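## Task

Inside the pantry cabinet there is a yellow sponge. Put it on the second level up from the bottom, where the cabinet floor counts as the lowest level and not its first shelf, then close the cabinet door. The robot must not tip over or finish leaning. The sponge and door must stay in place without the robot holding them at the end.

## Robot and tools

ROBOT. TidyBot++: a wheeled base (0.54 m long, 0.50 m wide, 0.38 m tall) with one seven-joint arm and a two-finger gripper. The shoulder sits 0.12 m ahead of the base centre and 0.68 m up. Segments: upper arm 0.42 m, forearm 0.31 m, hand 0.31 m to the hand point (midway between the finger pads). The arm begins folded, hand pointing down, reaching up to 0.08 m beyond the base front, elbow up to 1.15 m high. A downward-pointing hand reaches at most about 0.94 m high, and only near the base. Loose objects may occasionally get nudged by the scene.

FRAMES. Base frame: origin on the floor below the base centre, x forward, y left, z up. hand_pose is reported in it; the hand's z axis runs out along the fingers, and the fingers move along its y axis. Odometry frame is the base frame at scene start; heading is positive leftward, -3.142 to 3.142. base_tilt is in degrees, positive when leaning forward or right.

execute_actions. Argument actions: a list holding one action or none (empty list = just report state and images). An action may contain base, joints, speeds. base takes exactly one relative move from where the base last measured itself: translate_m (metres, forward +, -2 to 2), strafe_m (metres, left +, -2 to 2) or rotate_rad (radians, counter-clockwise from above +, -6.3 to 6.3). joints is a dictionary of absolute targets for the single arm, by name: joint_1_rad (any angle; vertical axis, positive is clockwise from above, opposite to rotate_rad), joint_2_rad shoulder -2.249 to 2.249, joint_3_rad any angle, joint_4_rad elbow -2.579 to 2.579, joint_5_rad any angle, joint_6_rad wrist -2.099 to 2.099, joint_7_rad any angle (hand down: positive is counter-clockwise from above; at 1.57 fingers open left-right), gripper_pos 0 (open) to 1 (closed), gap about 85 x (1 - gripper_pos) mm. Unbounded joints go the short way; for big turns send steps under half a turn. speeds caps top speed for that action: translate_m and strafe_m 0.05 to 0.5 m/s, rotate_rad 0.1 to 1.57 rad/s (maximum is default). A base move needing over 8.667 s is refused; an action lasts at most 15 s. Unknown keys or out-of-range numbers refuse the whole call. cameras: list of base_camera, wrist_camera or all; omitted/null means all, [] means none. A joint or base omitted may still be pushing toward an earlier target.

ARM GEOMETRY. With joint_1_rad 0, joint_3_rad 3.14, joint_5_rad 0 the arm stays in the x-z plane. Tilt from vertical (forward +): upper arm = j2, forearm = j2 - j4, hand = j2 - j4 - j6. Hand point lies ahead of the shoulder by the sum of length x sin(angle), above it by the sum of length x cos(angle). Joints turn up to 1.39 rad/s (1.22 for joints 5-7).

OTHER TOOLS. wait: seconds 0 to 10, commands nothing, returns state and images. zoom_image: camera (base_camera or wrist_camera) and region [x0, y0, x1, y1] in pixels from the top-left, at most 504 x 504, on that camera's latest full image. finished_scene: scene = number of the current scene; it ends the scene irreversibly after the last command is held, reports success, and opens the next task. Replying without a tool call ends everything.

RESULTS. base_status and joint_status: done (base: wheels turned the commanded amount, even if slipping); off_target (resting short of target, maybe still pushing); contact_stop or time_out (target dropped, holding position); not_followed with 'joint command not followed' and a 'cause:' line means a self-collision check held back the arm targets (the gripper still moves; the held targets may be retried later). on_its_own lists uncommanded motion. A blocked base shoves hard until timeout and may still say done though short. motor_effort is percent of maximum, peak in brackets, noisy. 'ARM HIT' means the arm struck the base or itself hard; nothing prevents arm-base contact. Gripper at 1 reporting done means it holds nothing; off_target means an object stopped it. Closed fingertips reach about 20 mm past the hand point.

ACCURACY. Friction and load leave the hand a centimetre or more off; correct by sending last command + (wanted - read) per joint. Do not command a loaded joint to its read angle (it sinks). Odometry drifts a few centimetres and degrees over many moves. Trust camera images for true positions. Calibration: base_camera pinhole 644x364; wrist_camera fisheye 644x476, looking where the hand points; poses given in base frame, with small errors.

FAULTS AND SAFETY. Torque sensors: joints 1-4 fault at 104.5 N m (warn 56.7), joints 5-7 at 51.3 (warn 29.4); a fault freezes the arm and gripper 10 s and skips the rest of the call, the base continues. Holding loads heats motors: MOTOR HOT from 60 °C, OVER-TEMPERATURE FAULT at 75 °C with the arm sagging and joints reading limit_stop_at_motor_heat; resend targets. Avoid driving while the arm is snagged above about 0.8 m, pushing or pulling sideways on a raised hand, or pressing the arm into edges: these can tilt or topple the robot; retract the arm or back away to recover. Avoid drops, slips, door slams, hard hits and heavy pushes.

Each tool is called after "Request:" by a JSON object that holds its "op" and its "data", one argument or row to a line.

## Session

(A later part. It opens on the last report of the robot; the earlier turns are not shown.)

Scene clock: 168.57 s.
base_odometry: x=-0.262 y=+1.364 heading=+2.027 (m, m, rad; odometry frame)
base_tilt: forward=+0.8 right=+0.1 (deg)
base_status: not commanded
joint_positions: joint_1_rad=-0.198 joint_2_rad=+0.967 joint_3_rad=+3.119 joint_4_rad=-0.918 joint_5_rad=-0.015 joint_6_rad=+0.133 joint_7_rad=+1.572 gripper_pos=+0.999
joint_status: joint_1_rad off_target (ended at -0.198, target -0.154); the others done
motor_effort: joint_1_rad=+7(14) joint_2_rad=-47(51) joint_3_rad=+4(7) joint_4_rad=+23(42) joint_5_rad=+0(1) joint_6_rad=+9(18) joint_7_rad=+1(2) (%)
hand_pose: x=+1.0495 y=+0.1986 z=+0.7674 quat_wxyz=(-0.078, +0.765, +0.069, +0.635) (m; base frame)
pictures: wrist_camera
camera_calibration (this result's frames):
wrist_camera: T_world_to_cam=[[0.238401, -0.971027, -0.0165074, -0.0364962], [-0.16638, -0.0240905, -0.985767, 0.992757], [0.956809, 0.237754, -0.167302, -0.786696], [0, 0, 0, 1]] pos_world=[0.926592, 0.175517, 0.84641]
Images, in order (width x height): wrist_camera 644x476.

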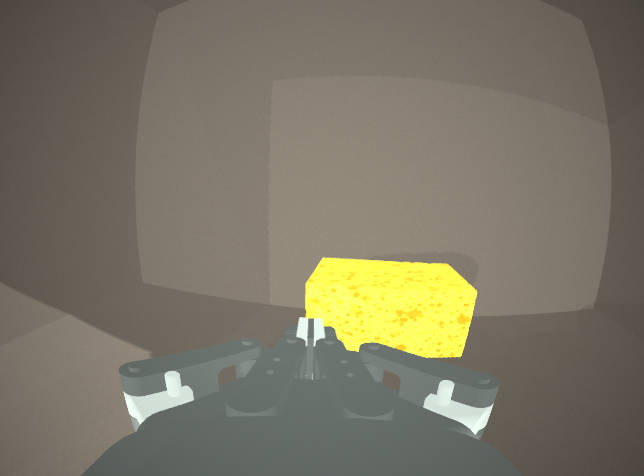

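Request:
{"op": "execute_actions", "data": {
  "actions": [
    {"base":{"translate_m":-0.2},"speeds":{"translate_m":0.15}}
  ],
  "cameras": []
}}

Request:
{"op": "execute_actions", "data": {
  "actions": [
    {"base":{"strafe_m":0.09},"joints":{"joint_1_rad":-0.1,"joint_2_rad":0.98,"joint_3_rad":3.14,"joint_4_rad":-0.92,"joint_5_rad":0,"joint_6_rad":0.16},"speeds":{"strafe_m":0.2}}
  ]
}}

Scene clock: 172.40 s.
base_odometry: x=-0.173 y=+1.184 heading=+2.028 (m, m, rad; odometry frame)
base_tilt: forward=+0.8 right=+0.1 (deg)
base_status: done
joint_positions: joint_1_rad=-0.161 joint_2_rad=+0.969 joint_3_rad=+3.128 joint_4_rad=-0.915 joint_5_rad=-0.015 joint_6_rad=+0.133 joint_7_rad=+1.572 gripper_pos=+0.999
joint_status: not commanded
motor_effort: joint_1_rad=-1(6) joint_2_rad=-50(54) joint_3_rad=+0(3) joint_4_rad=+22(23) joint_5_rad=+0(0) joint_6_rad=+9(10) joint_7_rad=+1(1) (%)
hand_pose: x=+1.0575 y=+0.1597 z=+0.7676 quat_wxyz=(-0.062, +0.766, +0.055, +0.638) (m; base frame)
pictures: none
No camera images: the call's "cameras" was empty. Leave "cameras" out to get every camera's image.

Scene clock: 173.63 s.
base_odometry: x=-0.254 y=+1.144 heading=+2.028 (m, m, rad; odometry frame)
base_tilt: forward=+0.8 right=+0.1 (deg)
base_status: done
joint_positions: joint_1_rad=-0.103 joint_2_rad=+0.969 joint_3_rad=+3.133 joint_4_rad=-0.915 joint_5_rad=-0.015 joint_6_rad=+0.133 joint_7_rad=+1.572 gripper_pos=+0.999
joint_status: all done
motor_effort: joint_1_rad=-1(5) joint_2_rad=-48(51) joint_3_rad=+0(1) joint_4_rad=+20(22) joint_5_rad=+0(1) joint_6_rad=+8(9) joint_7_rad=+1(1) (%)
hand_pose: x=+1.0655 y=+0.1029 z=+0.7675 quat_wxyz=(-0.041, +0.767, +0.033, +0.639) (m; base frame)
pictures: base_camera, wrist_camera
camera_calibration (this result's frames):
wrist_camera: T_world_to_cam=[[0.137225, -0.990528, -0.00477294, -0.0324793], [-0.165487, -0.0181748, -0.986044, 0.991897], [0.976618, 0.1361, -0.166414, -0.790575], [0, 0, 0, 1]] pos_world=[0.940693, 0.093453, 0.846336]
Images, in order (width x height): base_camera 644x364, wrist_camera 644x476.

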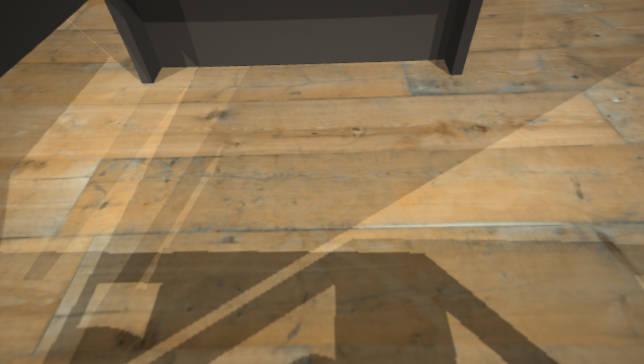

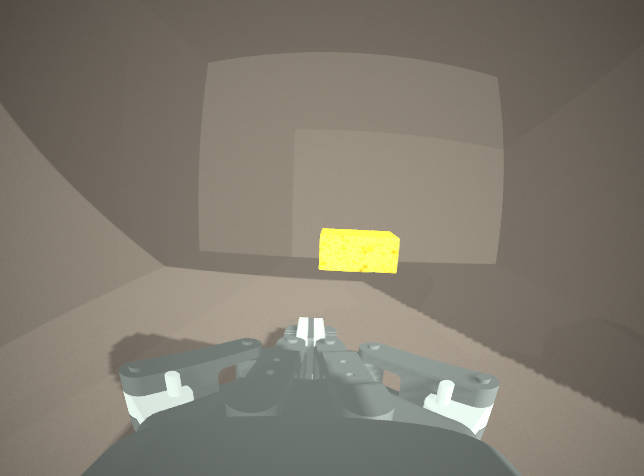

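Request:
{"op": "execute_actions", "data": {
  "actions": [
    {"joints":{"joint_1_rad":-0.035,"joint_6_rad":0.34}}
  ],
  "cameras": []
}}

Request:
{"op": "execute_actions", "data": {
  "actions": [
    {"base":{"translate_m":0.2},"speeds":{"translate_m":0.12}}
  ],
  "cameras": ["wrist_camera"]
}}

Request:
{"op": "execute_actions", "data": {
  "actions": [
    {"joints":{"joint_6_rad":0.2}}
  ],
  "cameras": ["wrist_camera"]
}}

Request:
{"op": "execute_actions", "data": {
  "actions": [
    {"base":{"translate_m":-0.08},"speeds":{"translate_m":0.06}}
  ],
  "cameras": ["wrist_camera"]
}}

Scene clock: 179.47 s.
base_odometry: x=-0.254 y=+1.144 heading=+2.028 (m, m, rad; odometry frame)
base_tilt: forward=+0.8 right=+0.1 (deg)
base_status: not commanded
joint_positions: joint_1_rad=-0.041 joint_2_rad=+0.975 joint_3_rad=+3.133 joint_4_rad=-0.915 joint_5_rad=-0.015 joint_6_rad=+0.307 joint_7_rad=+1.572 gripper_pos=+0.999
joint_status: all done
motor_effort: joint_1_rad=-2(1) joint_2_rad=-53(55) joint_3_rad=+0(1) joint_4_rad=+23(24) joint_5_rad=+0(0) joint_6_rad=+10(10) joint_7_rad=+1(1) (%)
hand_pose: x=+1.0760 y=+0.0430 z=+0.8153 quat_wxyz=(-0.022, +0.711, +0.008, +0.702) (m; base frame)
pictures: none
No camera images: the call's "cameras" was empty. Leave "cameras" out to get every camera's image.

Scene clock: 181.77 s.
base_odometry: x=-0.343 y=+1.324 heading=+2.028 (m, m, rad; odometry frame)
base_tilt: forward=+0.8 right=+0.1 (deg)
base_status: done
joint_positions: joint_1_rad=-0.041 joint_2_rad=+0.975 joint_3_rad=+3.133 joint_4_rad=-0.915 joint_5_rad=-0.015 joint_6_rad=+0.307 joint_7_rad=+1.572 gripper_pos=+0.999
joint_status: not commanded
motor_effort: joint_1_rad=-1(0) joint_2_rad=-53(55) joint_3_rad=+0(1) joint_4_rad=+23(24) joint_5_rad=+0(0) joint_6_rad=+10(10) joint_7_rad=+1(1) (%)
hand_pose: x=+1.0760 y=+0.0430 z=+0.8153 quat_wxyz=(-0.022, +0.711, +0.008, +0.702) (m; base frame)
pictures: wrist_camera
camera_calibration (this result's frames):
wrist_camera: T_world_to_cam=[[0.0720962, -0.997397, 0.000836388, -0.0272141], [0.000557172, -0.000798296, -1, 0.871636], [0.997398, 0.0720966, 0.000498168, -0.940435], [0, 0, 0, 1]] pos_world=[0.939464, 0.0413547, 0.872127]
Images, in order (width x height): wrist_camera 644x476.

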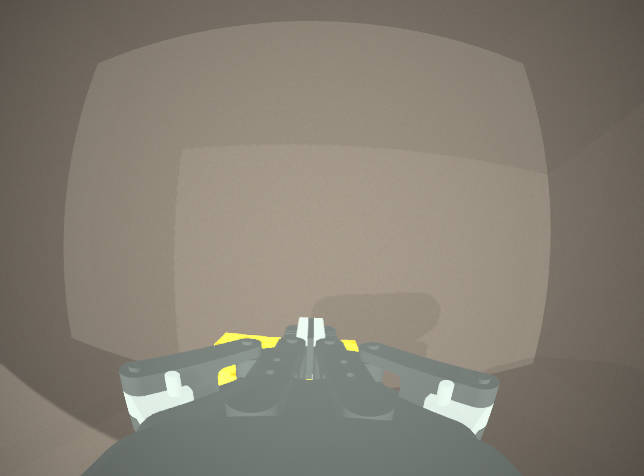

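Scene clock: 182.50 s.
base_odometry: x=-0.343 y=+1.324 heading=+2.028 (m, m, rad; odometry frame)
base_tilt: forward=+0.8 right=+0.1 (deg)
base_status: not commanded
joint_positions: joint_1_rad=-0.041 joint_2_rad=+0.966 joint_3_rad=+3.133 joint_4_rad=-0.911 joint_5_rad=-0.015 joint_6_rad=+0.246 joint_7_rad=+1.572 gripper_pos=+0.999
joint_status: all done
motor_effort: joint_1_rad=-1(1) joint_2_rad=-49(53) joint_3_rad=+0(0) joint_4_rad=+21(23) joint_5_rad=+1(0) joint_6_rad=+8(9) joint_7_rad=+1(1) (%)
hand_pose: x=+1.0745 y=+0.0433 z=+0.8076 quat_wxyz=(-0.021, +0.728, +0.008, +0.685) (m; base frame)
pictures: wrist_camera
camera_calibration (this result's frames):
wrist_camera: T_world_to_cam=[[0.0733405, -0.997307, -0.000683505, -0.0268946], [-0.0472043, -0.00278675, -0.998881, 0.914462], [0.996189, 0.0732907, -0.0472815, -0.899129], [0, 0, 0, 1]] pos_world=[0.940841, 0.041624, 0.870908]
Images, in order (width x height): wrist_camera 644x476.

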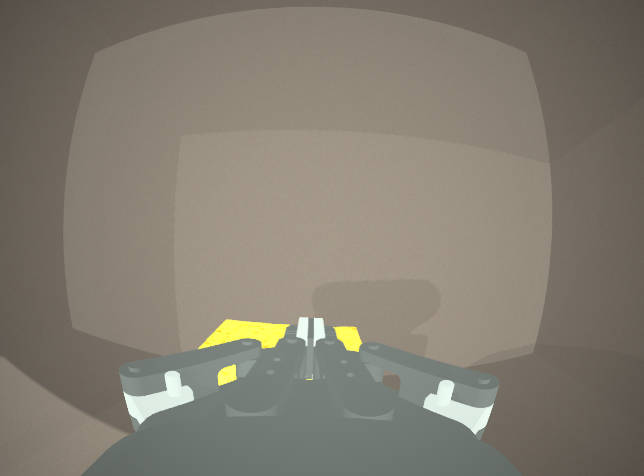

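Scene clock: 184.33 s.
base_odometry: x=-0.307 y=+1.252 heading=+2.028 (m, m, rad; odometry frame)
base_tilt: forward=+0.8 right=+0.1 (deg)
base_status: done
joint_positions: joint_1_rad=-0.041 joint_2_rad=+0.970 joint_3_rad=+3.133 joint_4_rad=-0.911 joint_5_rad=-0.015 joint_6_rad=+0.241 joint_7_rad=+1.572 gripper_pos=+0.999
joint_status: not commanded
motor_effort: joint_1_rad=-1(4) joint_2_rad=-53(54) joint_3_rad=+0(1) joint_4_rad=+23(24) joint_5_rad=+1(0) joint_6_rad=+10(10) joint_7_rad=+1(1) (%)
hand_pose: x=+1.0749 y=+0.0433 z=+0.8022 quat_wxyz=(-0.021, +0.731, +0.008, +0.682) (m; base frame)
pictures: wrist_camera
camera_calibration (this result's frames):
wrist_camera: T_world_to_cam=[[0.0733923, -0.997303, -0.000972241, -0.0267457], [-0.0561725, -0.00316045, -0.998416, 0.918343], [0.99572, 0.0733307, -0.0562529, -0.892107], [0, 0, 0, 1]] pos_world=[0.941837, 0.0416476, 0.866679]
Images, in order (width x height): wrist_camera 644x476.

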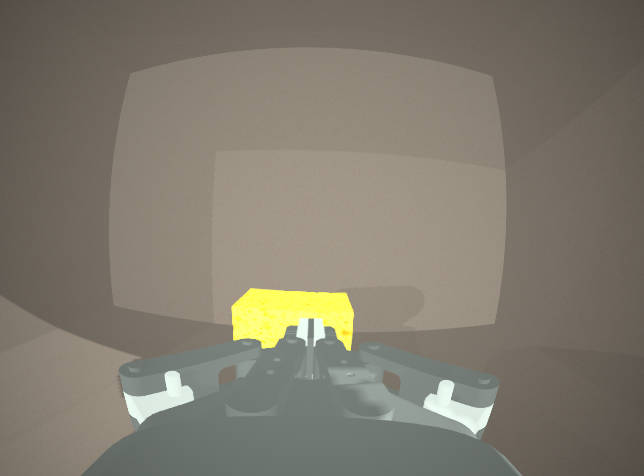

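Request:
{"op": "execute_actions", "data": {
  "actions": [
    {"joints":{"joint_1_rad":0.0,"joint_6_rad":0.36}}
  ],
  "cameras": []
}}

Request:
{"op": "execute_actions", "data": {
  "actions": [
    {"base":{"translate_m":0.09},"speeds":{"translate_m":0.1}}
  ],
  "cameras": []
}}

Request:
{"op": "execute_actions", "data": {
  "actions": [
    {"joints":{"joint_6_rad":0.08}}
  ],
  "cameras": ["wrist_camera"]
}}

Request:
{"op": "execute_actions", "data": {
  "actions": [
    {"base":{"translate_m":-0.15},"speeds":{"translate_m":0.06}}
  ],
  "cameras": ["wrist_camera"]
}}

Scene clock: 187.43 s.
base_odometry: x=-0.307 y=+1.252 heading=+2.028 (m, m, rad; odometry frame)
base_tilt: forward=+0.8 right=+0.1 (deg)
base_status: not commanded
joint_positions: joint_1_rad=-0.014 joint_2_rad=+0.970 joint_3_rad=+3.133 joint_4_rad=-0.911 joint_5_rad=-0.015 joint_6_rad=+0.327 joint_7_rad=+1.572 gripper_pos=+0.999
joint_status: all done
motor_effort: joint_1_rad=-2(2) joint_2_rad=-52(55) joint_3_rad=+0(0) joint_4_rad=+23(25) joint_5_rad=+0(1) joint_6_rad=+9(10) joint_7_rad=+1(1) (%)
hand_pose: x=+1.0765 y=+0.0165 z=+0.8284 quat_wxyz=(-0.012, +0.701, -0.002, +0.713) (m; base frame)
pictures: none
No camera images: the call's "cameras" was empty. Leave "cameras" out to get every camera's image.

Scene clock: 188.90 s.
base_odometry: x=-0.347 y=+1.333 heading=+2.029 (m, m, rad; odometry frame)
base_tilt: forward=+0.8 right=+0.1 (deg)
base_status: done
joint_positions: joint_1_rad=-0.013 joint_2_rad=+0.970 joint_3_rad=+3.133 joint_4_rad=-0.911 joint_5_rad=-0.015 joint_6_rad=+0.327 joint_7_rad=+1.572 gripper_pos=+0.999
joint_status: not commanded
motor_effort: joint_1_rad=-1(5) joint_2_rad=-53(55) joint_3_rad=+0(1) joint_4_rad=+23(24) joint_5_rad=+0(0) joint_6_rad=+10(10) joint_7_rad=+1(1) (%)
hand_pose: x=+1.0765 y=+0.0159 z=+0.8284 quat_wxyz=(-0.012, +0.701, -0.002, +0.713) (m; base frame)
pictures: none
No camera images: the call's "cameras" was empty. Leave "cameras" out to get every camera's image.

Scene clock: 189.73 s.
base_odometry: x=-0.347 y=+1.333 heading=+2.029 (m, m, rad; odometry frame)
base_tilt: forward=+0.8 right=+0.1 (deg)
base_status: not commanded
joint_positions: joint_1_rad=-0.007 joint_2_rad=+0.942 joint_3_rad=+3.134 joint_4_rad=-0.893 joint_5_rad=-0.015 joint_6_rad=+0.137 joint_7_rad=+1.572 gripper_pos=+0.999
joint_status: joint_6_rad off_target (ended at +0.137, target +0.080)
motor_effort: joint_1_rad=-1(7) joint_2_rad=-44(53) joint_3_rad=+0(3) joint_4_rad=+17(23) joint_5_rad=+1(1) joint_6_rad=+5(9) joint_7_rad=+1(1) (%)
hand_pose: x=+1.0713 y=+0.0111 z=+0.8076 quat_wxyz=(-0.010, +0.751, -0.004, +0.660) (m; base frame)
pictures: wrist_camera
camera_calibration (this result's frames):
wrist_camera: T_world_to_cam=[[0.0410272, -0.999154, -0.00268424, -0.02257], [-0.114543, -0.00203452, -0.993416, 0.98187], [0.992571, 0.0410646, -0.114529, -0.835084], [0, 0, 0, 1]] pos_world=[0.942272, 0.0137391, 0.879703]
Images, in order (width x height): wrist_camera 644x476.

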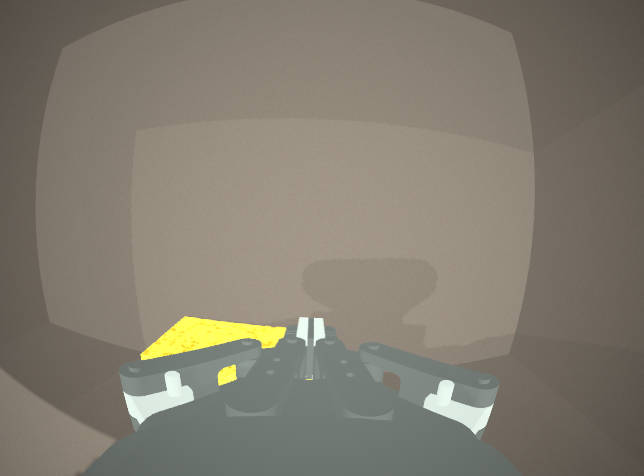

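Scene clock: 192.67 s.
base_odometry: x=-0.281 y=+1.198 heading=+2.029 (m, m, rad; odometry frame)
base_tilt: forward=+0.8 right=+0.1 (deg)
base_status: done
joint_positions: joint_1_rad=-0.007 joint_2_rad=+0.960 joint_3_rad=+3.134 joint_4_rad=-0.897 joint_5_rad=-0.015 joint_6_rad=+0.121 joint_7_rad=+1.572 gripper_pos=+0.999
joint_status: not commanded
motor_effort: joint_1_rad=-1(3) joint_2_rad=-52(55) joint_3_rad=+0(1) joint_4_rad=+23(24) joint_5_rad=+0(1) joint_6_rad=+9(10) joint_7_rad=+1(1) (%)
hand_pose: x=+1.0721 y=+0.0112 z=+0.7835 quat_wxyz=(-0.010, +0.763, -0.004, +0.646) (m; base frame)
pictures: wrist_camera
camera_calibration (this result's frames):
wrist_camera: T_world_to_cam=[[0.0412201, -0.999142, -0.00392577, -0.0218127], [-0.151459, -0.00236471, -0.988461, 0.993789], [0.987604, 0.041339, -0.151427, -0.804363], [0, 0, 0, 1]] pos_world=[0.945809, 0.0138076, 0.860434]
Images, in order (width x height): wrist_camera 644x476.

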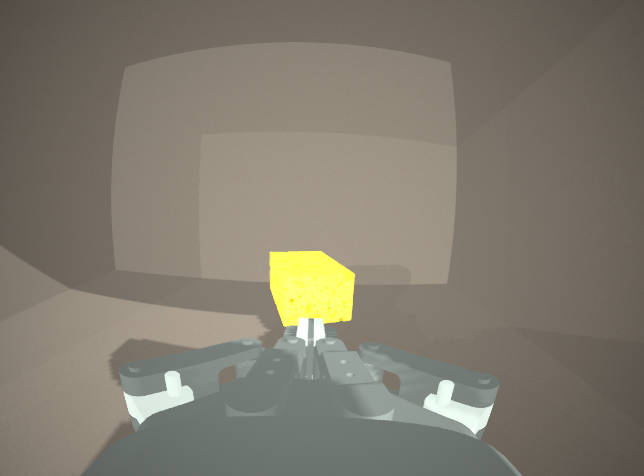

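Request:
{"op": "execute_actions", "data": {
  "actions": [
    {"base":{"translate_m":-0.04},"speeds":{"translate_m":0.1}}
  ],
  "cameras": []
}}

Request:
{"op": "execute_actions", "data": {
  "actions": [
    {"joints":{"gripper_pos":0}}
  ],
  "cameras": ["wrist_camera"]
}}

Request:
{"op": "execute_actions", "data": {
  "actions": [
    {"base":{"translate_m":0.12},"speeds":{"translate_m":0.07}}
  ],
  "cameras": ["wrist_camera"]
}}

Scene clock: 199.10 s.
base_odometry: x=-0.263 y=+1.162 heading=+2.029 (m, m, rad; odometry frame)
base_tilt: forward=+0.8 right=+0.1 (deg)
base_status: done
joint_positions: joint_1_rad=-0.007 joint_2_rad=+0.961 joint_3_rad=+3.134 joint_4_rad=-0.898 joint_5_rad=-0.015 joint_6_rad=+0.121 joint_7_rad=+1.572 gripper_pos=+0.999
joint_status: not commanded
motor_effort: joint_1_rad=-2(1) joint_2_rad=-52(54) joint_3_rad=+0(1) joint_4_rad=+23(24) joint_5_rad=+1(0) joint_6_rad=+9(10) joint_7_rad=+1(1) (%)
hand_pose: x=+1.0722 y=+0.0112 z=+0.7818 quat_wxyz=(-0.010, +0.764, -0.004, +0.645) (m; base frame)
pictures: none
No camera images: the call's "cameras" was empty. Leave "cameras" out to get every camera's image.

Scene clock: 200.20 s.
base_odometry: x=-0.263 y=+1.162 heading=+2.029 (m, m, rad; odometry frame)
base_tilt: forward=+0.8 right=+0.1 (deg)
base_status: not commanded
joint_positions: joint_1_rad=-0.007 joint_2_rad=+0.961 joint_3_rad=+3.134 joint_4_rad=-0.898 joint_5_rad=-0.015 joint_6_rad=+0.121 joint_7_rad=+1.572 gripper_pos=+0.000
joint_status: all done
motor_effort: joint_1_rad=-1(2) joint_2_rad=-52(52) joint_3_rad=+0(0) joint_4_rad=+23(23) joint_5_rad=+0(1) joint_6_rad=+9(10) joint_7_rad=+1(1) (%)
hand_pose: x=+1.0722 y=+0.0112 z=+0.7818 quat_wxyz=(-0.010, +0.764, -0.004, +0.645) (m; base frame)
pictures: wrist_camera
camera_calibration (this result's frames):
wrist_camera: T_world_to_cam=[[0.0412255, -0.999142, -0.00400438, -0.0217609], [-0.153793, -0.00238552, -0.9881, 0.994303], [0.987243, 0.0413508, -0.15376, -0.802473], [0, 0, 0, 1]] pos_world=[0.94605, 0.0138126, 0.858996]
Images, in order (width x height): wrist_camera 644x476.

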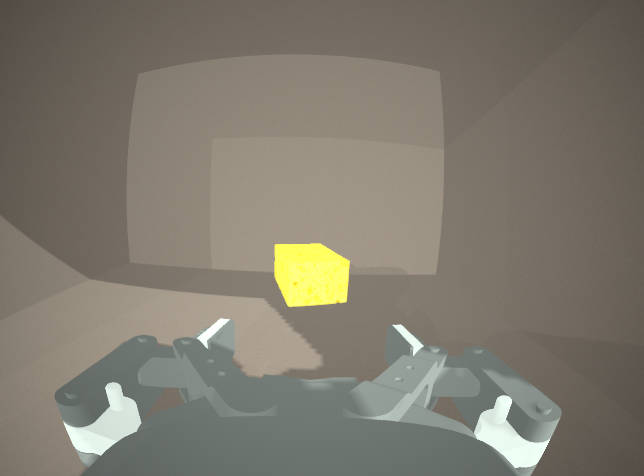

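Scene clock: 202.43 s.
base_odometry: x=-0.317 y=+1.270 heading=+2.030 (m, m, rad; odometry frame)
base_tilt: forward=+0.8 right=+0.1 (deg)
base_status: done
joint_positions: joint_1_rad=-0.007 joint_2_rad=+0.962 joint_3_rad=+3.134 joint_4_rad=-0.898 joint_5_rad=-0.015 joint_6_rad=+0.120 joint_7_rad=+1.572 gripper_pos=+0.000
joint_status: not commanded
motor_effort: joint_1_rad=-1(2) joint_2_rad=-53(54) joint_3_rad=+0(1) joint_4_rad=+23(24) joint_5_rad=+0(0) joint_6_rad=+10(10) joint_7_rad=+1(1) (%)
hand_pose: x=+1.0722 y=+0.0112 z=+0.7809 quat_wxyz=(-0.010, +0.764, -0.004, +0.645) (m; base frame)
pictures: wrist_camera
camera_calibration (this result's frames):
wrist_camera: T_world_to_cam=[[0.0412271, -0.999142, -0.00404652, -0.021732], [-0.155045, -0.00239653, -0.987905, 0.994557], [0.987047, 0.0413559, -0.15501, -0.801454], [0, 0, 0, 1]] pos_world=[0.94617, 0.013815, 0.858206]
Images, in order (width x height): wrist_camera 644x476.

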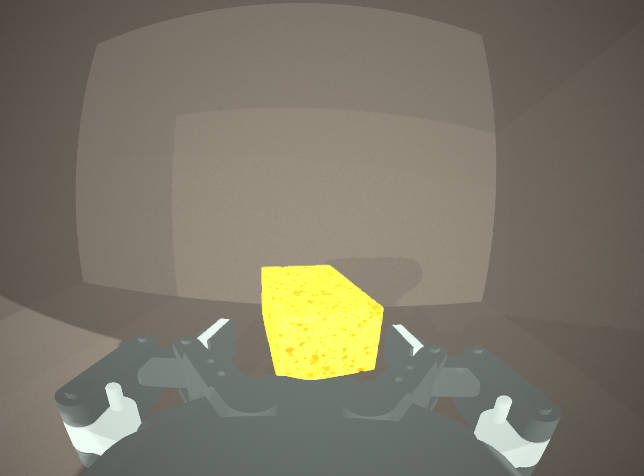

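Request:
{"op": "execute_actions", "data": {
  "actions": [
    {"base":{"translate_m":0.04},"joints":{"joint_2_rad":1.0},"speeds":{"translate_m":0.07}}
  ],
  "cameras": ["wrist_camera"]
}}

Request:
{"op": "execute_actions", "data": {
  "actions": [
    {"joints":{"gripper_pos":1}}
  ],
  "cameras": ["wrist_camera"]
}}

Scene clock: 204.90 s.
base_odometry: x=-0.334 y=+1.306 heading=+2.031 (m, m, rad; odometry frame)
base_tilt: forward=+0.8 right=+0.1 (deg)
base_status: done
joint_positions: joint_1_rad=-0.007 joint_2_rad=+0.975 joint_3_rad=+3.134 joint_4_rad=-0.898 joint_5_rad=-0.015 joint_6_rad=+0.120 joint_7_rad=+1.572 gripper_pos=+0.000
joint_status: all done
motor_effort: joint_1_rad=-1(3) joint_2_rad=-50(52) joint_3_rad=+0(1) joint_4_rad=+21(23) joint_5_rad=+0(0) joint_6_rad=+8(10) joint_7_rad=+1(1) (%)
hand_pose: x=+1.0734 y=+0.0112 z=+0.7675 quat_wxyz=(-0.010, +0.769, -0.004, +0.640) (m; base frame)
pictures: wrist_camera
camera_calibration (this result's frames):
wrist_camera: T_world_to_cam=[[0.0411705, -0.999142, -0.004529, -0.0213937], [-0.169055, -0.00249842, -0.985603, 0.994828], [0.984746, 0.0413435, -0.169013, -0.791487], [0, 0, 0, 1]] pos_world=[0.948475, 0.013833, 0.846637]
Images, in order (width x height): wrist_camera 644x476.

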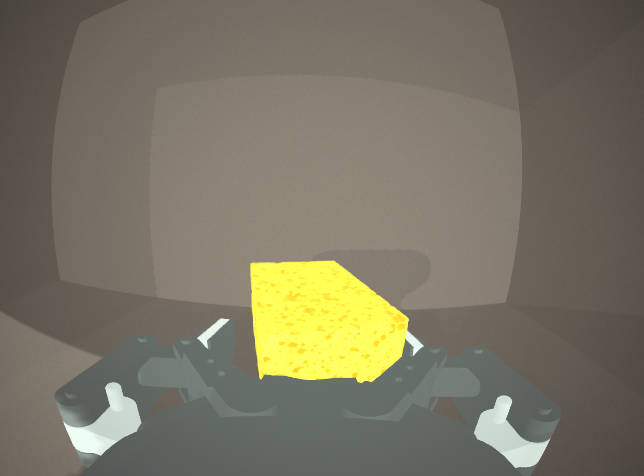

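Scene clock: 206.00 s.
base_odometry: x=-0.334 y=+1.306 heading=+2.031 (m, m, rad; odometry frame)
base_tilt: forward=+0.8 right=+0.1 (deg)
base_status: not commanded
joint_positions: joint_1_rad=-0.007 joint_2_rad=+0.975 joint_3_rad=+3.134 joint_4_rad=-0.898 joint_5_rad=-0.015 joint_6_rad=+0.120 joint_7_rad=+1.572 gripper_pos=+0.347
joint_status: gripper_pos off_target (ended at +0.347, target +1.000)
motor_effort: joint_1_rad=-1(1) joint_2_rad=-48(50) joint_3_rad=+0(0) joint_4_rad=+20(21) joint_5_rad=+1(0) joint_6_rad=+8(8) joint_7_rad=+1(1) (%)
hand_pose: x=+1.0733 y=+0.0112 z=+0.7680 quat_wxyz=(-0.010, +0.768, -0.004, +0.640) (m; base frame)
pictures: wrist_camera
camera_calibration (this result's frames):
wrist_camera: T_world_to_cam=[[0.041173, -0.999142, -0.00451027, -0.0214068], [-0.168516, -0.00249469, -0.985696, 0.994826], [0.984839, 0.0413441, -0.168474, -0.791865], [0, 0, 0, 1]] pos_world=[0.948385, 0.0138323, 0.847091]
Images, in order (width x height): wrist_camera 644x476.

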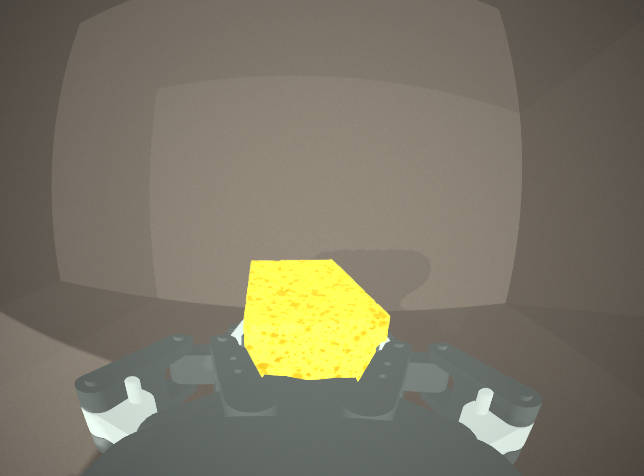

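Request:
{"op": "execute_actions", "data": {
  "actions": [
    {"joints":{"joint_2_rad":0.94}}
  ],
  "cameras": []
}}

Request:
{"op": "execute_actions", "data": {
  "actions": [
    {"base":{"translate_m":-0.6},"speeds":{"translate_m":0.25}}
  ],
  "cameras": []
}}

Request:
{"op": "execute_actions", "data": {
  "actions": [
    {"joints":{"joint_1_rad":-0.06,"joint_2_rad":1.33,"joint_4_rad":-1.13,"joint_6_rad":0.8}}
  ]
}}

Scene clock: 208.47 s.
base_odometry: x=-0.334 y=+1.306 heading=+2.031 (m, m, rad; odometry frame)
base_tilt: forward=+0.8 right=+0.1 (deg)
base_status: not commanded
joint_positions: joint_1_rad=-0.007 joint_2_rad=+0.967 joint_3_rad=+3.134 joint_4_rad=-0.903 joint_5_rad=-0.015 joint_6_rad=+0.120 joint_7_rad=+1.572 gripper_pos=+0.347
joint_status: all done
motor_effort: joint_1_rad=-2(0) joint_2_rad=-52(54) joint_3_rad=+0(0) joint_4_rad=+23(23) joint_5_rad=+0(0) joint_6_rad=+9(10) joint_7_rad=+1(1) (%)
hand_pose: x=+1.0719 y=+0.0112 z=+0.7728 quat_wxyz=(-0.010, +0.767, -0.004, +0.641) (m; base frame)
pictures: none
No camera images: the call's "cameras" was empty. Leave "cameras" out to get every camera's image.

Scene clock: 211.80 s.
base_odometry: x=-0.068 y=+0.768 heading=+2.031 (m, m, rad; odometry frame)
base_tilt: forward=+0.8 right=+0.1 (deg)
base_status: done
joint_positions: joint_1_rad=-0.006 joint_2_rad=+0.961 joint_3_rad=+3.134 joint_4_rad=-0.904 joint_5_rad=-0.015 joint_6_rad=+0.119 joint_7_rad=+1.572 gripper_pos=+0.347
joint_status: not commanded
motor_effort: joint_1_rad=-1(8) joint_2_rad=-52(55) joint_3_rad=+0(2) joint_4_rad=+22(24) joint_5_rad=+0(1) joint_6_rad=+9(10) joint_7_rad=+1(1) (%)
hand_pose: x=+1.0712 y=+0.0099 z=+0.7778 quat_wxyz=(-0.009, +0.766, -0.004, +0.643) (m; base frame)
pictures: none
No camera images: the call's "cameras" was empty. Leave "cameras" out to get every camera's image.

Scene clock: 213.63 s.
base_odometry: x=-0.068 y=+0.768 heading=+2.031 (m, m, rad; odometry frame)
base_tilt: forward=+0.8 right=+0.1 (deg)
base_status: not commanded
joint_positions: joint_1_rad=-0.043 joint_2_rad=+1.336 joint_3_rad=+3.134 joint_4_rad=-1.124 joint_5_rad=-0.015 joint_6_rad=+0.759 joint_7_rad=+1.572 gripper_pos=+0.347
joint_status: all done
motor_effort: joint_1_rad=-1(3) joint_2_rad=-53(61) joint_3_rad=+0(1) joint_4_rad=+17(23) joint_5_rad=+0(0) joint_6_rad=+10(11) joint_7_rad=+1(1) (%)
hand_pose: x=+1.0338 y=+0.0406 z=+0.4949 quat_wxyz=(-0.017, +0.752, +0.007, +0.659) (m; base frame)
pictures: base_camera, wrist_camera
camera_calibration (this result's frames):
wrist_camera: T_world_to_cam=[[0.0665297, -0.997784, 0.000889529, -0.0205348], [-0.117759, -0.00873713, -0.993004, 0.670391], [0.990811, 0.0659595, -0.118079, -0.832321], [0, 0, 0, 1]] pos_world=[0.904983, 0.0402675, 0.56744]
Images, in order (width x height): base_camera 644x364, wrist_camera 644x476.

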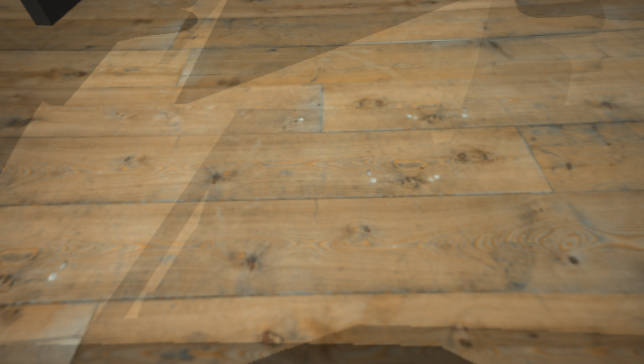

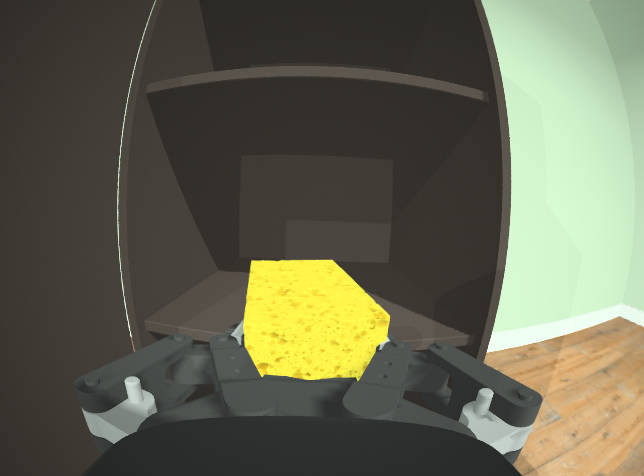

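Request:
{"op": "execute_actions", "data": {
  "actions": [
    {"base":{"translate_m":0.36},"speeds":{"translate_m":0.15}}
  ]
}}

Request:
{"op": "execute_actions", "data": {
  "actions": [
    {"joints":{"joint_6_rad":0.64}}
  ],
  "cameras": ["wrist_camera"]
}}

Scene clock: 218.57 s.
base_odometry: x=-0.228 y=+1.090 heading=+2.032 (m, m, rad; odometry frame)
base_tilt: forward=+0.8 right=+0.1 (deg)
base_status: done
joint_positions: joint_1_rad=-0.044 joint_2_rad=+1.336 joint_3_rad=+3.134 joint_4_rad=-1.124 joint_5_rad=-0.015 joint_6_rad=+0.759 joint_7_rad=+1.572 gripper_pos=+0.347
joint_status: not commanded
motor_effort: joint_1_rad=-1(1) joint_2_rad=-53(54) joint_3_rad=+0(0) joint_4_rad=+17(18) joint_5_rad=+0(1) joint_6_rad=+9(10) joint_7_rad=+1(1) (%)
hand_pose: x=+1.0338 y=+0.0411 z=+0.4949 quat_wxyz=(-0.017, +0.752, +0.007, +0.659) (m; base frame)
pictures: base_camera, wrist_camera
camera_calibration (this result's frames):
wrist_camera: T_world_to_cam=[[0.0670972, -0.997746, 0.000894537, -0.0206035], [-0.117607, -0.00879922, -0.993021, 0.670293], [0.990791, 0.0665238, -0.117932, -0.832408], [0, 0, 0, 1]] pos_world=[0.904955, 0.0407159, 0.567466]
Images, in order (width x height): base_camera 644x364, wrist_camera 644x476.

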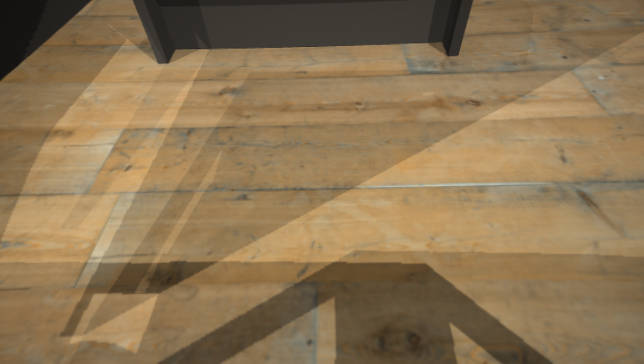

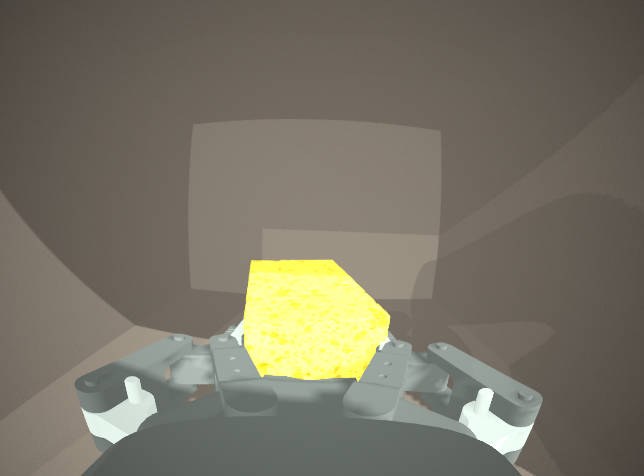

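Scene clock: 219.23 s.
base_odometry: x=-0.228 y=+1.090 heading=+2.032 (m, m, rad; odometry frame)
base_tilt: forward=+0.8 right=+0.1 (deg)
base_status: not commanded
joint_positions: joint_1_rad=-0.044 joint_2_rad=+1.336 joint_3_rad=+3.134 joint_4_rad=-1.124 joint_5_rad=-0.015 joint_6_rad=+0.671 joint_7_rad=+1.572 gripper_pos=+0.347
joint_status: all done
motor_effort: joint_1_rad=-1(1) joint_2_rad=-53(56) joint_3_rad=+0(0) joint_4_rad=+17(18) joint_5_rad=+0(0) joint_6_rad=+9(10) joint_7_rad=+1(1) (%)
hand_pose: x=+1.0290 y=+0.0414 z=+0.4680 quat_wxyz=(-0.017, +0.780, +0.008, +0.625) (m; base frame)
pictures: wrist_camera
camera_calibration (this result's frames):
wrist_camera: T_world_to_cam=[[0.0685333, -0.997647, -0.00210131, -0.0200437], [-0.204456, -0.0119835, -0.978802, 0.725814], [0.976474, 0.0675102, -0.204796, -0.77553], [0, 0, 0, 1]] pos_world=[0.907055, 0.0410574, 0.551561]
Images, in order (width x height): wrist_camera 644x476.

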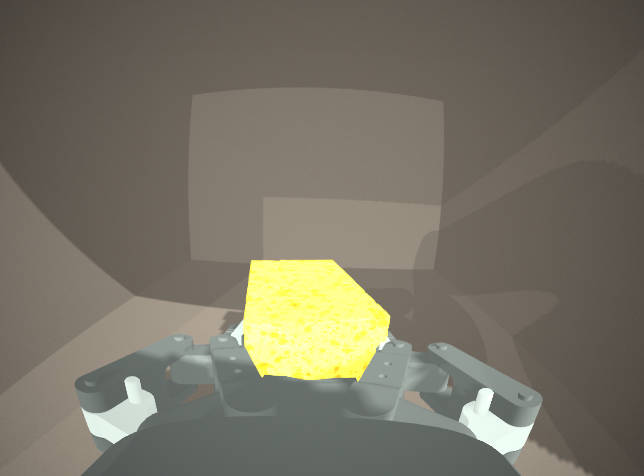

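Request:
{"op": "execute_actions", "data": {
  "actions": [
    {"base":{"translate_m":0.04},"joints":{"joint_6_rad":0.57},"speeds":{"translate_m":0.1}}
  ],
  "cameras": []
}}

Request:
{"op": "execute_actions", "data": {
  "actions": [
    {"joints":{"gripper_pos":0}}
  ],
  "cameras": ["wrist_camera"]
}}

Request:
{"op": "execute_actions", "data": {
  "actions": [
    {"base":{"translate_m":-0.6},"joints":{"joint_6_rad":0.7},"speeds":{"translate_m":0.25}}
  ]
}}

Scene clock: 222.20 s.
base_odometry: x=-0.246 y=+1.126 heading=+2.033 (m, m, rad; odometry frame)
base_tilt: forward=+0.8 right=+0.1 (deg)
base_status: done
joint_positions: joint_1_rad=-0.044 joint_2_rad=+1.336 joint_3_rad=+3.134 joint_4_rad=-1.124 joint_5_rad=-0.015 joint_6_rad=+0.603 joint_7_rad=+1.572 gripper_pos=+0.347
joint_status: all done
motor_effort: joint_1_rad=-1(2) joint_2_rad=-53(55) joint_3_rad=+0(1) joint_4_rad=+17(19) joint_5_rad=+0(0) joint_6_rad=+9(10) joint_7_rad=+1(1) (%)
hand_pose: x=+1.0238 y=+0.0424 z=+0.4476 quat_wxyz=(-0.017, +0.801, +0.009, +0.599) (m; base frame)
pictures: none
No camera images: the call's "cameras" was empty. Leave "cameras" out to get every camera's image.

Scene clock: 223.30 s.
base_odometry: x=-0.246 y=+1.126 heading=+2.033 (m, m, rad; odometry frame)
base_tilt: forward=+0.8 right=+0.1 (deg)
base_status: not commanded
joint_positions: joint_1_rad=-0.044 joint_2_rad=+1.336 joint_3_rad=+3.134 joint_4_rad=-1.124 joint_5_rad=-0.015 joint_6_rad=+0.603 joint_7_rad=+1.572 gripper_pos=+0.000
joint_status: all done
motor_effort: joint_1_rad=-1(2) joint_2_rad=-52(53) joint_3_rad=+0(0) joint_4_rad=+16(17) joint_5_rad=+0(0) joint_6_rad=+9(9) joint_7_rad=+1(1) (%)
hand_pose: x=+1.0238 y=+0.0424 z=+0.4476 quat_wxyz=(-0.017, +0.801, +0.009, +0.599) (m; base frame)
pictures: wrist_camera
camera_calibration (this result's frames):
wrist_camera: T_world_to_cam=[[0.0703269, -0.997514, -0.00447592, -0.0195444], [-0.269955, -0.0147124, -0.962761, 0.764843], [0.960301, 0.0689162, -0.270318, -0.728755], [0, 0, 0, 1]] pos_world=[0.907672, 0.0419799, 0.539278]
Images, in order (width x height): wrist_camera 644x476.

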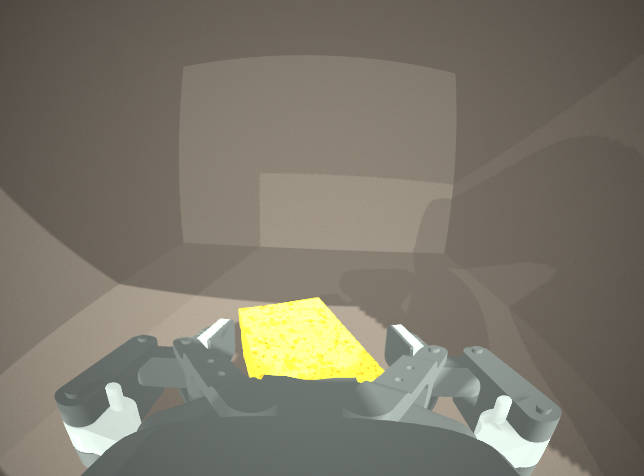

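Scene clock: 226.63 s.
base_odometry: x=+0.022 y=+0.589 heading=+2.033 (m, m, rad; odometry frame)
base_tilt: forward=+0.8 right=+0.1 (deg)
base_status: done
joint_positions: joint_1_rad=-0.047 joint_2_rad=+1.335 joint_3_rad=+3.134 joint_4_rad=-1.124 joint_5_rad=-0.015 joint_6_rad=+0.667 joint_7_rad=+1.572 gripper_pos=+0.000
joint_status: all done
motor_effort: joint_1_rad=-2(3) joint_2_rad=-53(56) joint_3_rad=+0(1) joint_4_rad=+17(18) joint_5_rad=+0(0) joint_6_rad=+9(10) joint_7_rad=+1(1) (%)
hand_pose: x=+1.0288 y=+0.0449 z=+0.4675 quat_wxyz=(-0.018, +0.781, +0.010, +0.624) (m; base frame)
pictures: base_camera, wrist_camera
camera_calibration (this result's frames):
wrist_camera: T_world_to_cam=[[0.0724021, -0.997373, -0.0022176, -0.02048], [-0.207459, -0.0128851, -0.978159, 0.728193], [0.975561, 0.0712808, -0.207847, -0.773409], [0, 0, 0, 1]] pos_world=[0.90706, 0.0440859, 0.551492]
Images, in order (width x height): base_camera 644x364, wrist_camera 644x476.

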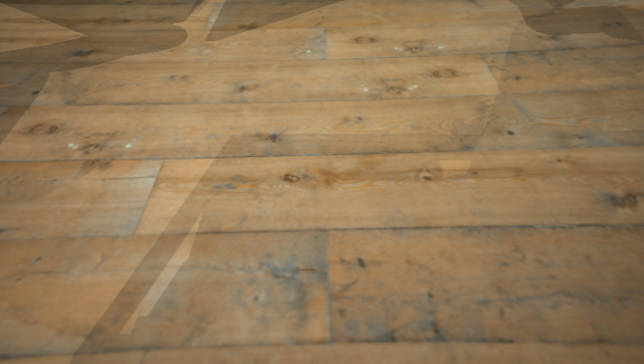

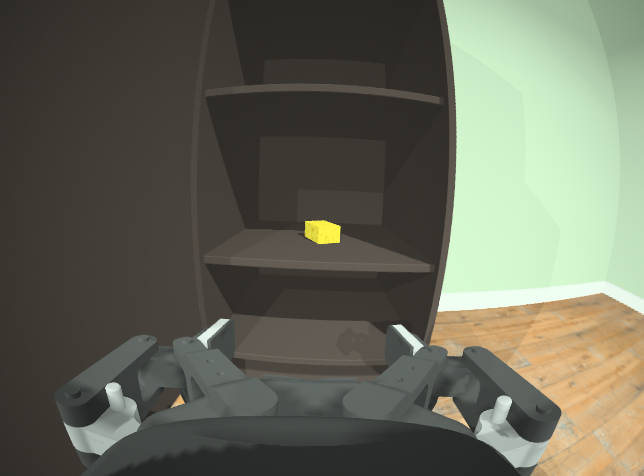

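Request:
{"op": "execute_actions", "data": {
  "actions": [
    {"base":{"translate_m":-0.2},"joints":{"gripper_pos":1,"joint_1_rad":0.0,"joint_6_rad":0.8}}
  ],
  "cameras": []
}}

Request:
{"op": "execute_actions", "data": {
  "actions": [
    {"base":{"strafe_m":0.68}}
  ],
  "cameras": ["wrist_camera"]
}}

Request:
{"op": "execute_actions", "data": {
  "actions": [
    {"base":{"translate_m":0.35},"speeds":{"translate_m":0.3}}
  ]
}}

Scene clock: 229.67 s.
base_odometry: x=+0.111 y=+0.410 heading=+2.034 (m, m, rad; odometry frame)
base_tilt: forward=+0.8 right=+0.1 (deg)
base_status: done
joint_positions: joint_1_rad=-0.010 joint_2_rad=+1.335 joint_3_rad=+3.134 joint_4_rad=-1.125 joint_5_rad=-0.015 joint_6_rad=+0.764 joint_7_rad=+1.572 gripper_pos=+0.999
joint_status: all done
motor_effort: joint_1_rad=-1(3) joint_2_rad=-53(55) joint_3_rad=+0(1) joint_4_rad=+17(19) joint_5_rad=+0(0) joint_6_rad=+9(9) joint_7_rad=+1(1) (%)
hand_pose: x=+1.0350 y=+0.0102 z=+0.4972 quat_wxyz=(-0.006, +0.750, -0.005, +0.661) (m; base frame)
pictures: none
No camera images: the call's "cameras" was empty. Leave "cameras" out to get every camera's image.

Scene clock: 232.40 s.
base_odometry: x=-0.497 y=+0.106 heading=+2.034 (m, m, rad; odometry frame)
base_tilt: forward=+0.8 right=+0.1 (deg)
base_status: done
joint_positions: joint_1_rad=-0.005 joint_2_rad=+1.335 joint_3_rad=+3.134 joint_4_rad=-1.125 joint_5_rad=-0.015 joint_6_rad=+0.764 joint_7_rad=+1.572 gripper_pos=+0.999
joint_status: not commanded
motor_effort: joint_1_rad=-1(3) joint_2_rad=-53(54) joint_3_rad=+0(1) joint_4_rad=+17(17) joint_5_rad=+0(0) joint_6_rad=+10(10) joint_7_rad=+1(1) (%)
hand_pose: x=+1.0351 y=+0.0058 z=+0.4972 quat_wxyz=(-0.005, +0.750, -0.007, +0.661) (m; base frame)
pictures: wrist_camera
camera_calibration (this result's frames):
wrist_camera: T_world_to_cam=[[0.0284444, -0.999595, 0.00107707, -0.0160512], [-0.112158, -0.00426226, -0.993681, 0.667075], [0.993283, 0.0281438, -0.112234, -0.836214], [0, 0, 0, 1]] pos_world=[0.905872, 0.0103328, 0.569025]
Images, in order (width x height): wrist_camera 644x476.

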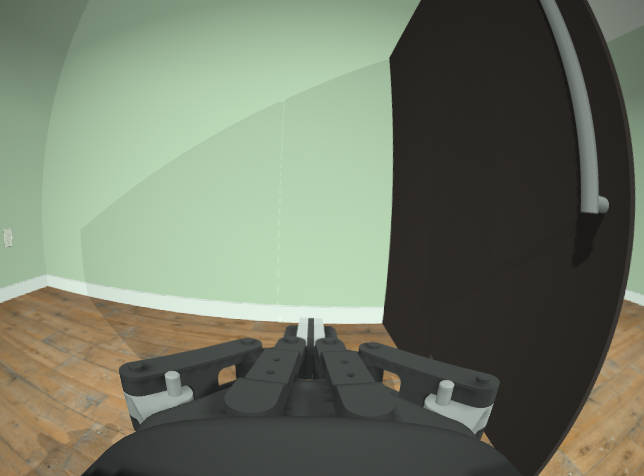

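Scene clock: 234.53 s.
base_odometry: x=-0.654 y=+0.419 heading=+2.035 (m, m, rad; odometry frame)
base_tilt: forward=+0.8 right=+0.1 (deg)
base_status: done
joint_positions: joint_1_rad=-0.005 joint_2_rad=+1.335 joint_3_rad=+3.134 joint_4_rad=-1.125 joint_5_rad=-0.015 joint_6_rad=+0.764 joint_7_rad=+1.572 gripper_pos=+0.999
joint_status: not commanded
motor_effort: joint_1_rad=-1(2) joint_2_rad=-53(55) joint_3_rad=+0(1) joint_4_rad=+17(19) joint_5_rad=+1(1) joint_6_rad=+9(10) joint_7_rad=+1(1) (%)
hand_pose: x=+1.0351 y=+0.0058 z=+0.4972 quat_wxyz=(-0.005, +0.750, -0.007, +0.661) (m; base frame)
pictures: base_camera, wrist_camera
camera_calibration (this result's frames):
wrist_camera: T_world_to_cam=[[0.0284443, -0.999595, 0.00107713, -0.0160512], [-0.112158, -0.00426232, -0.993681, 0.667075], [0.993283, 0.0281438, -0.112234, -0.836214], [0, 0, 0, 1]] pos_world=[0.905872, 0.0103328, 0.569025]
Images, in order (width x height): base_camera 644x364, wrist_camera 644x476.

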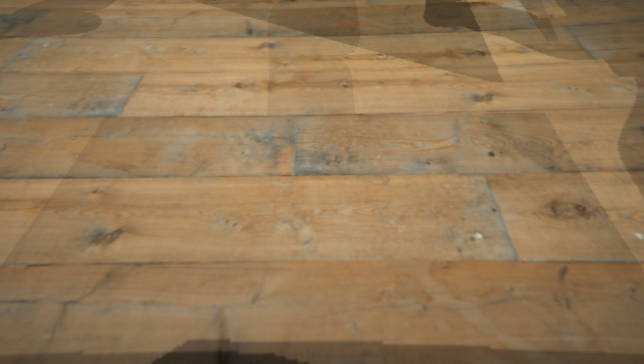

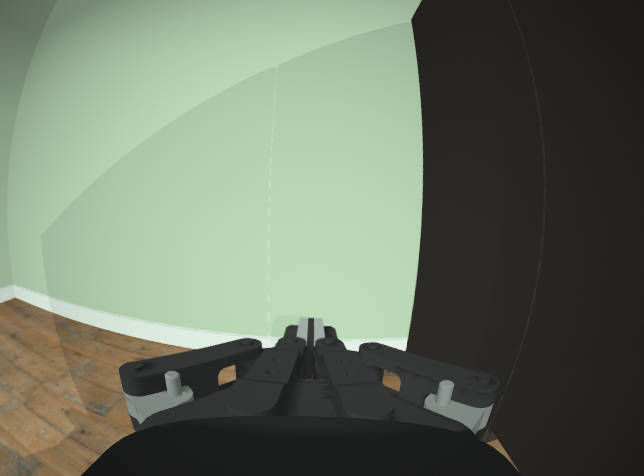

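Request:
{"op": "execute_actions", "data": {
  "actions": [
    {"base":{"translate_m":-0.27},"speeds":{"translate_m":0.3}}
  ],
  "cameras": []
}}

Request:
{"op": "execute_actions", "data": {
  "actions": [
    {"base":{"strafe_m":-0.55},"speeds":{"strafe_m":0.15}}
  ]
}}

Scene clock: 237.97 s.
base_odometry: x=-0.533 y=+0.177 heading=+2.035 (m, m, rad; odometry frame)
base_tilt: forward=+0.8 right=+0.1 (deg)
base_status: done
joint_positions: joint_1_rad=-0.004 joint_2_rad=+1.335 joint_3_rad=+3.134 joint_4_rad=-1.125 joint_5_rad=-0.015 joint_6_rad=+0.764 joint_7_rad=+1.572 gripper_pos=+0.999
joint_status: not commanded
motor_effort: joint_1_rad=+0(7) joint_2_rad=-53(54) joint_3_rad=+0(2) joint_4_rad=+17(18) joint_5_rad=+0(1) joint_6_rad=+10(10) joint_7_rad=+1(1) (%)
hand_pose: x=+1.0351 y=+0.0050 z=+0.4972 quat_wxyz=(-0.004, +0.750, -0.007, +0.661) (m; base frame)
pictures: none
No camera images: the call's "cameras" was empty. Leave "cameras" out to get every camera's image.

Scene clock: 242.33 s.
base_odometry: x=-0.041 y=+0.423 heading=+2.035 (m, m, rad; odometry frame)
base_tilt: forward=+0.8 right=+0.1 (deg)
base_status: done
joint_positions: joint_1_rad=+0.000 joint_2_rad=+1.335 joint_3_rad=+3.134 joint_4_rad=-1.125 joint_5_rad=-0.014 joint_6_rad=+0.764 joint_7_rad=+1.572 gripper_pos=+0.999
joint_status: not commanded
motor_effort: joint_1_rad=-2(9) joint_2_rad=-52(58) joint_3_rad=+0(3) joint_4_rad=+17(21) joint_5_rad=+0(3) joint_6_rad=+10(11) joint_7_rad=+1(1) (%)
hand_pose: x=+1.0351 y=+0.0014 z=+0.4973 quat_wxyz=(-0.003, +0.750, -0.008, +0.662) (m; base frame)
pictures: base_camera, wrist_camera
camera_calibration (this result's frames):
wrist_camera: T_world_to_cam=[[0.024223, -0.999705, 0.00158651, -0.0163454], [-0.111966, -0.00428993, -0.993703, 0.666974], [0.993417, 0.0238928, -0.112037, -0.836319], [0, 0, 0, 1]] pos_world=[0.905888, 0.00650266, 0.569101]
Images, in order (width x height): base_camera 644x364, wrist_camera 644x476.

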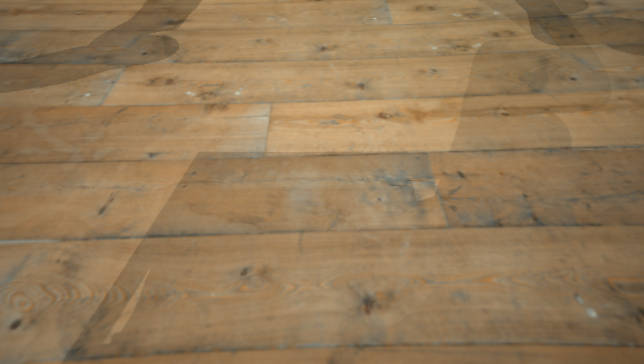

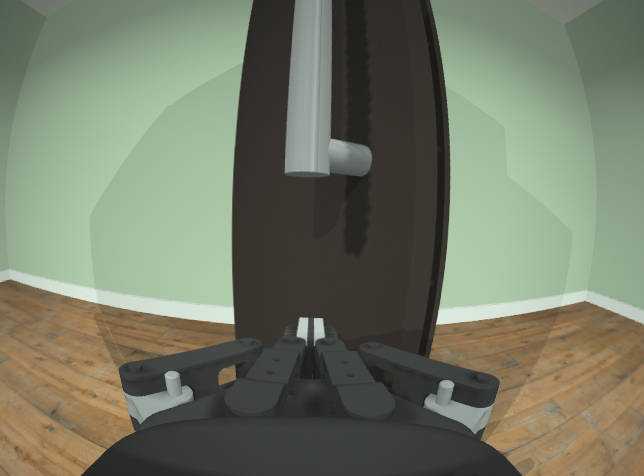

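Request:
{"op": "execute_actions", "data": {
  "actions": [
    {"base":{"strafe_m":0.06},"speeds":{"strafe_m":0.15}}
  ],
  "cameras": []
}}

Request:
{"op": "execute_actions", "data": {
  "actions": [
    {"base":{"translate_m":0.25},"speeds":{"translate_m":0.12}}
  ]
}}

Scene clock: 244.97 s.
base_odometry: x=-0.095 y=+0.397 heading=+2.035 (m, m, rad; odometry frame)
base_tilt: forward=+0.8 right=+0.1 (deg)
base_status: done
joint_positions: joint_1_rad=-0.005 joint_2_rad=+1.335 joint_3_rad=+3.134 joint_4_rad=-1.125 joint_5_rad=-0.014 joint_6_rad=+0.764 joint_7_rad=+1.572 gripper_pos=+0.999
joint_status: not commanded
motor_effort: joint_1_rad=+0(6) joint_2_rad=-53(54) joint_3_rad=+0(1) joint_4_rad=+17(17) joint_5_rad=+1(1) joint_6_rad=+9(10) joint_7_rad=+1(1) (%)
hand_pose: x=+1.0351 y=+0.0059 z=+0.4973 quat_wxyz=(-0.005, +0.750, -0.007, +0.662) (m; base frame)
pictures: none
No camera images: the call's "cameras" was empty. Leave "cameras" out to get every camera's image.

Scene clock: 247.67 s.
base_odometry: x=-0.207 y=+0.620 heading=+2.035 (m, m, rad; odometry frame)
base_tilt: forward=+0.8 right=+0.1 (deg)
base_status: done
joint_positions: joint_1_rad=-0.006 joint_2_rad=+1.335 joint_3_rad=+3.134 joint_4_rad=-1.125 joint_5_rad=-0.014 joint_6_rad=+0.764 joint_7_rad=+1.572 gripper_pos=+0.999
joint_status: not commanded
motor_effort: joint_1_rad=-1(5) joint_2_rad=-53(56) joint_3_rad=+0(2) joint_4_rad=+17(19) joint_5_rad=+1(1) joint_6_rad=+9(10) joint_7_rad=+1(1) (%)
hand_pose: x=+1.0350 y=+0.0072 z=+0.4973 quat_wxyz=(-0.005, +0.750, -0.006, +0.662) (m; base frame)
pictures: base_camera, wrist_camera
camera_calibration (this result's frames):
wrist_camera: T_world_to_cam=[[0.0305678, -0.999531, 0.00158786, -0.0170992], [-0.111978, -0.00500312, -0.993698, 0.666981], [0.99324, 0.0301974, -0.112079, -0.836217], [0, 0, 0, 1]] pos_world=[0.905775, 0.0114973, 0.569083]
Images, in order (width x height): base_camera 644x364, wrist_camera 644x476.

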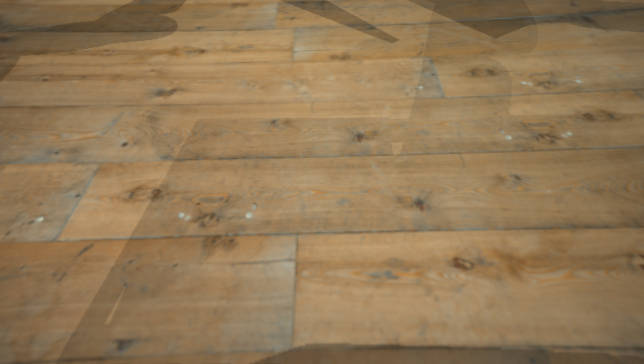

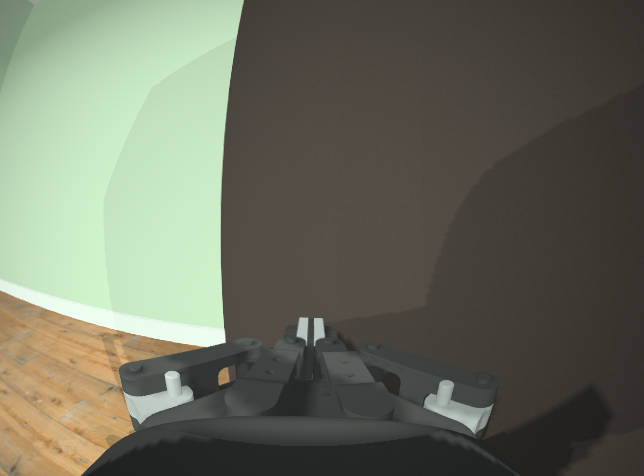

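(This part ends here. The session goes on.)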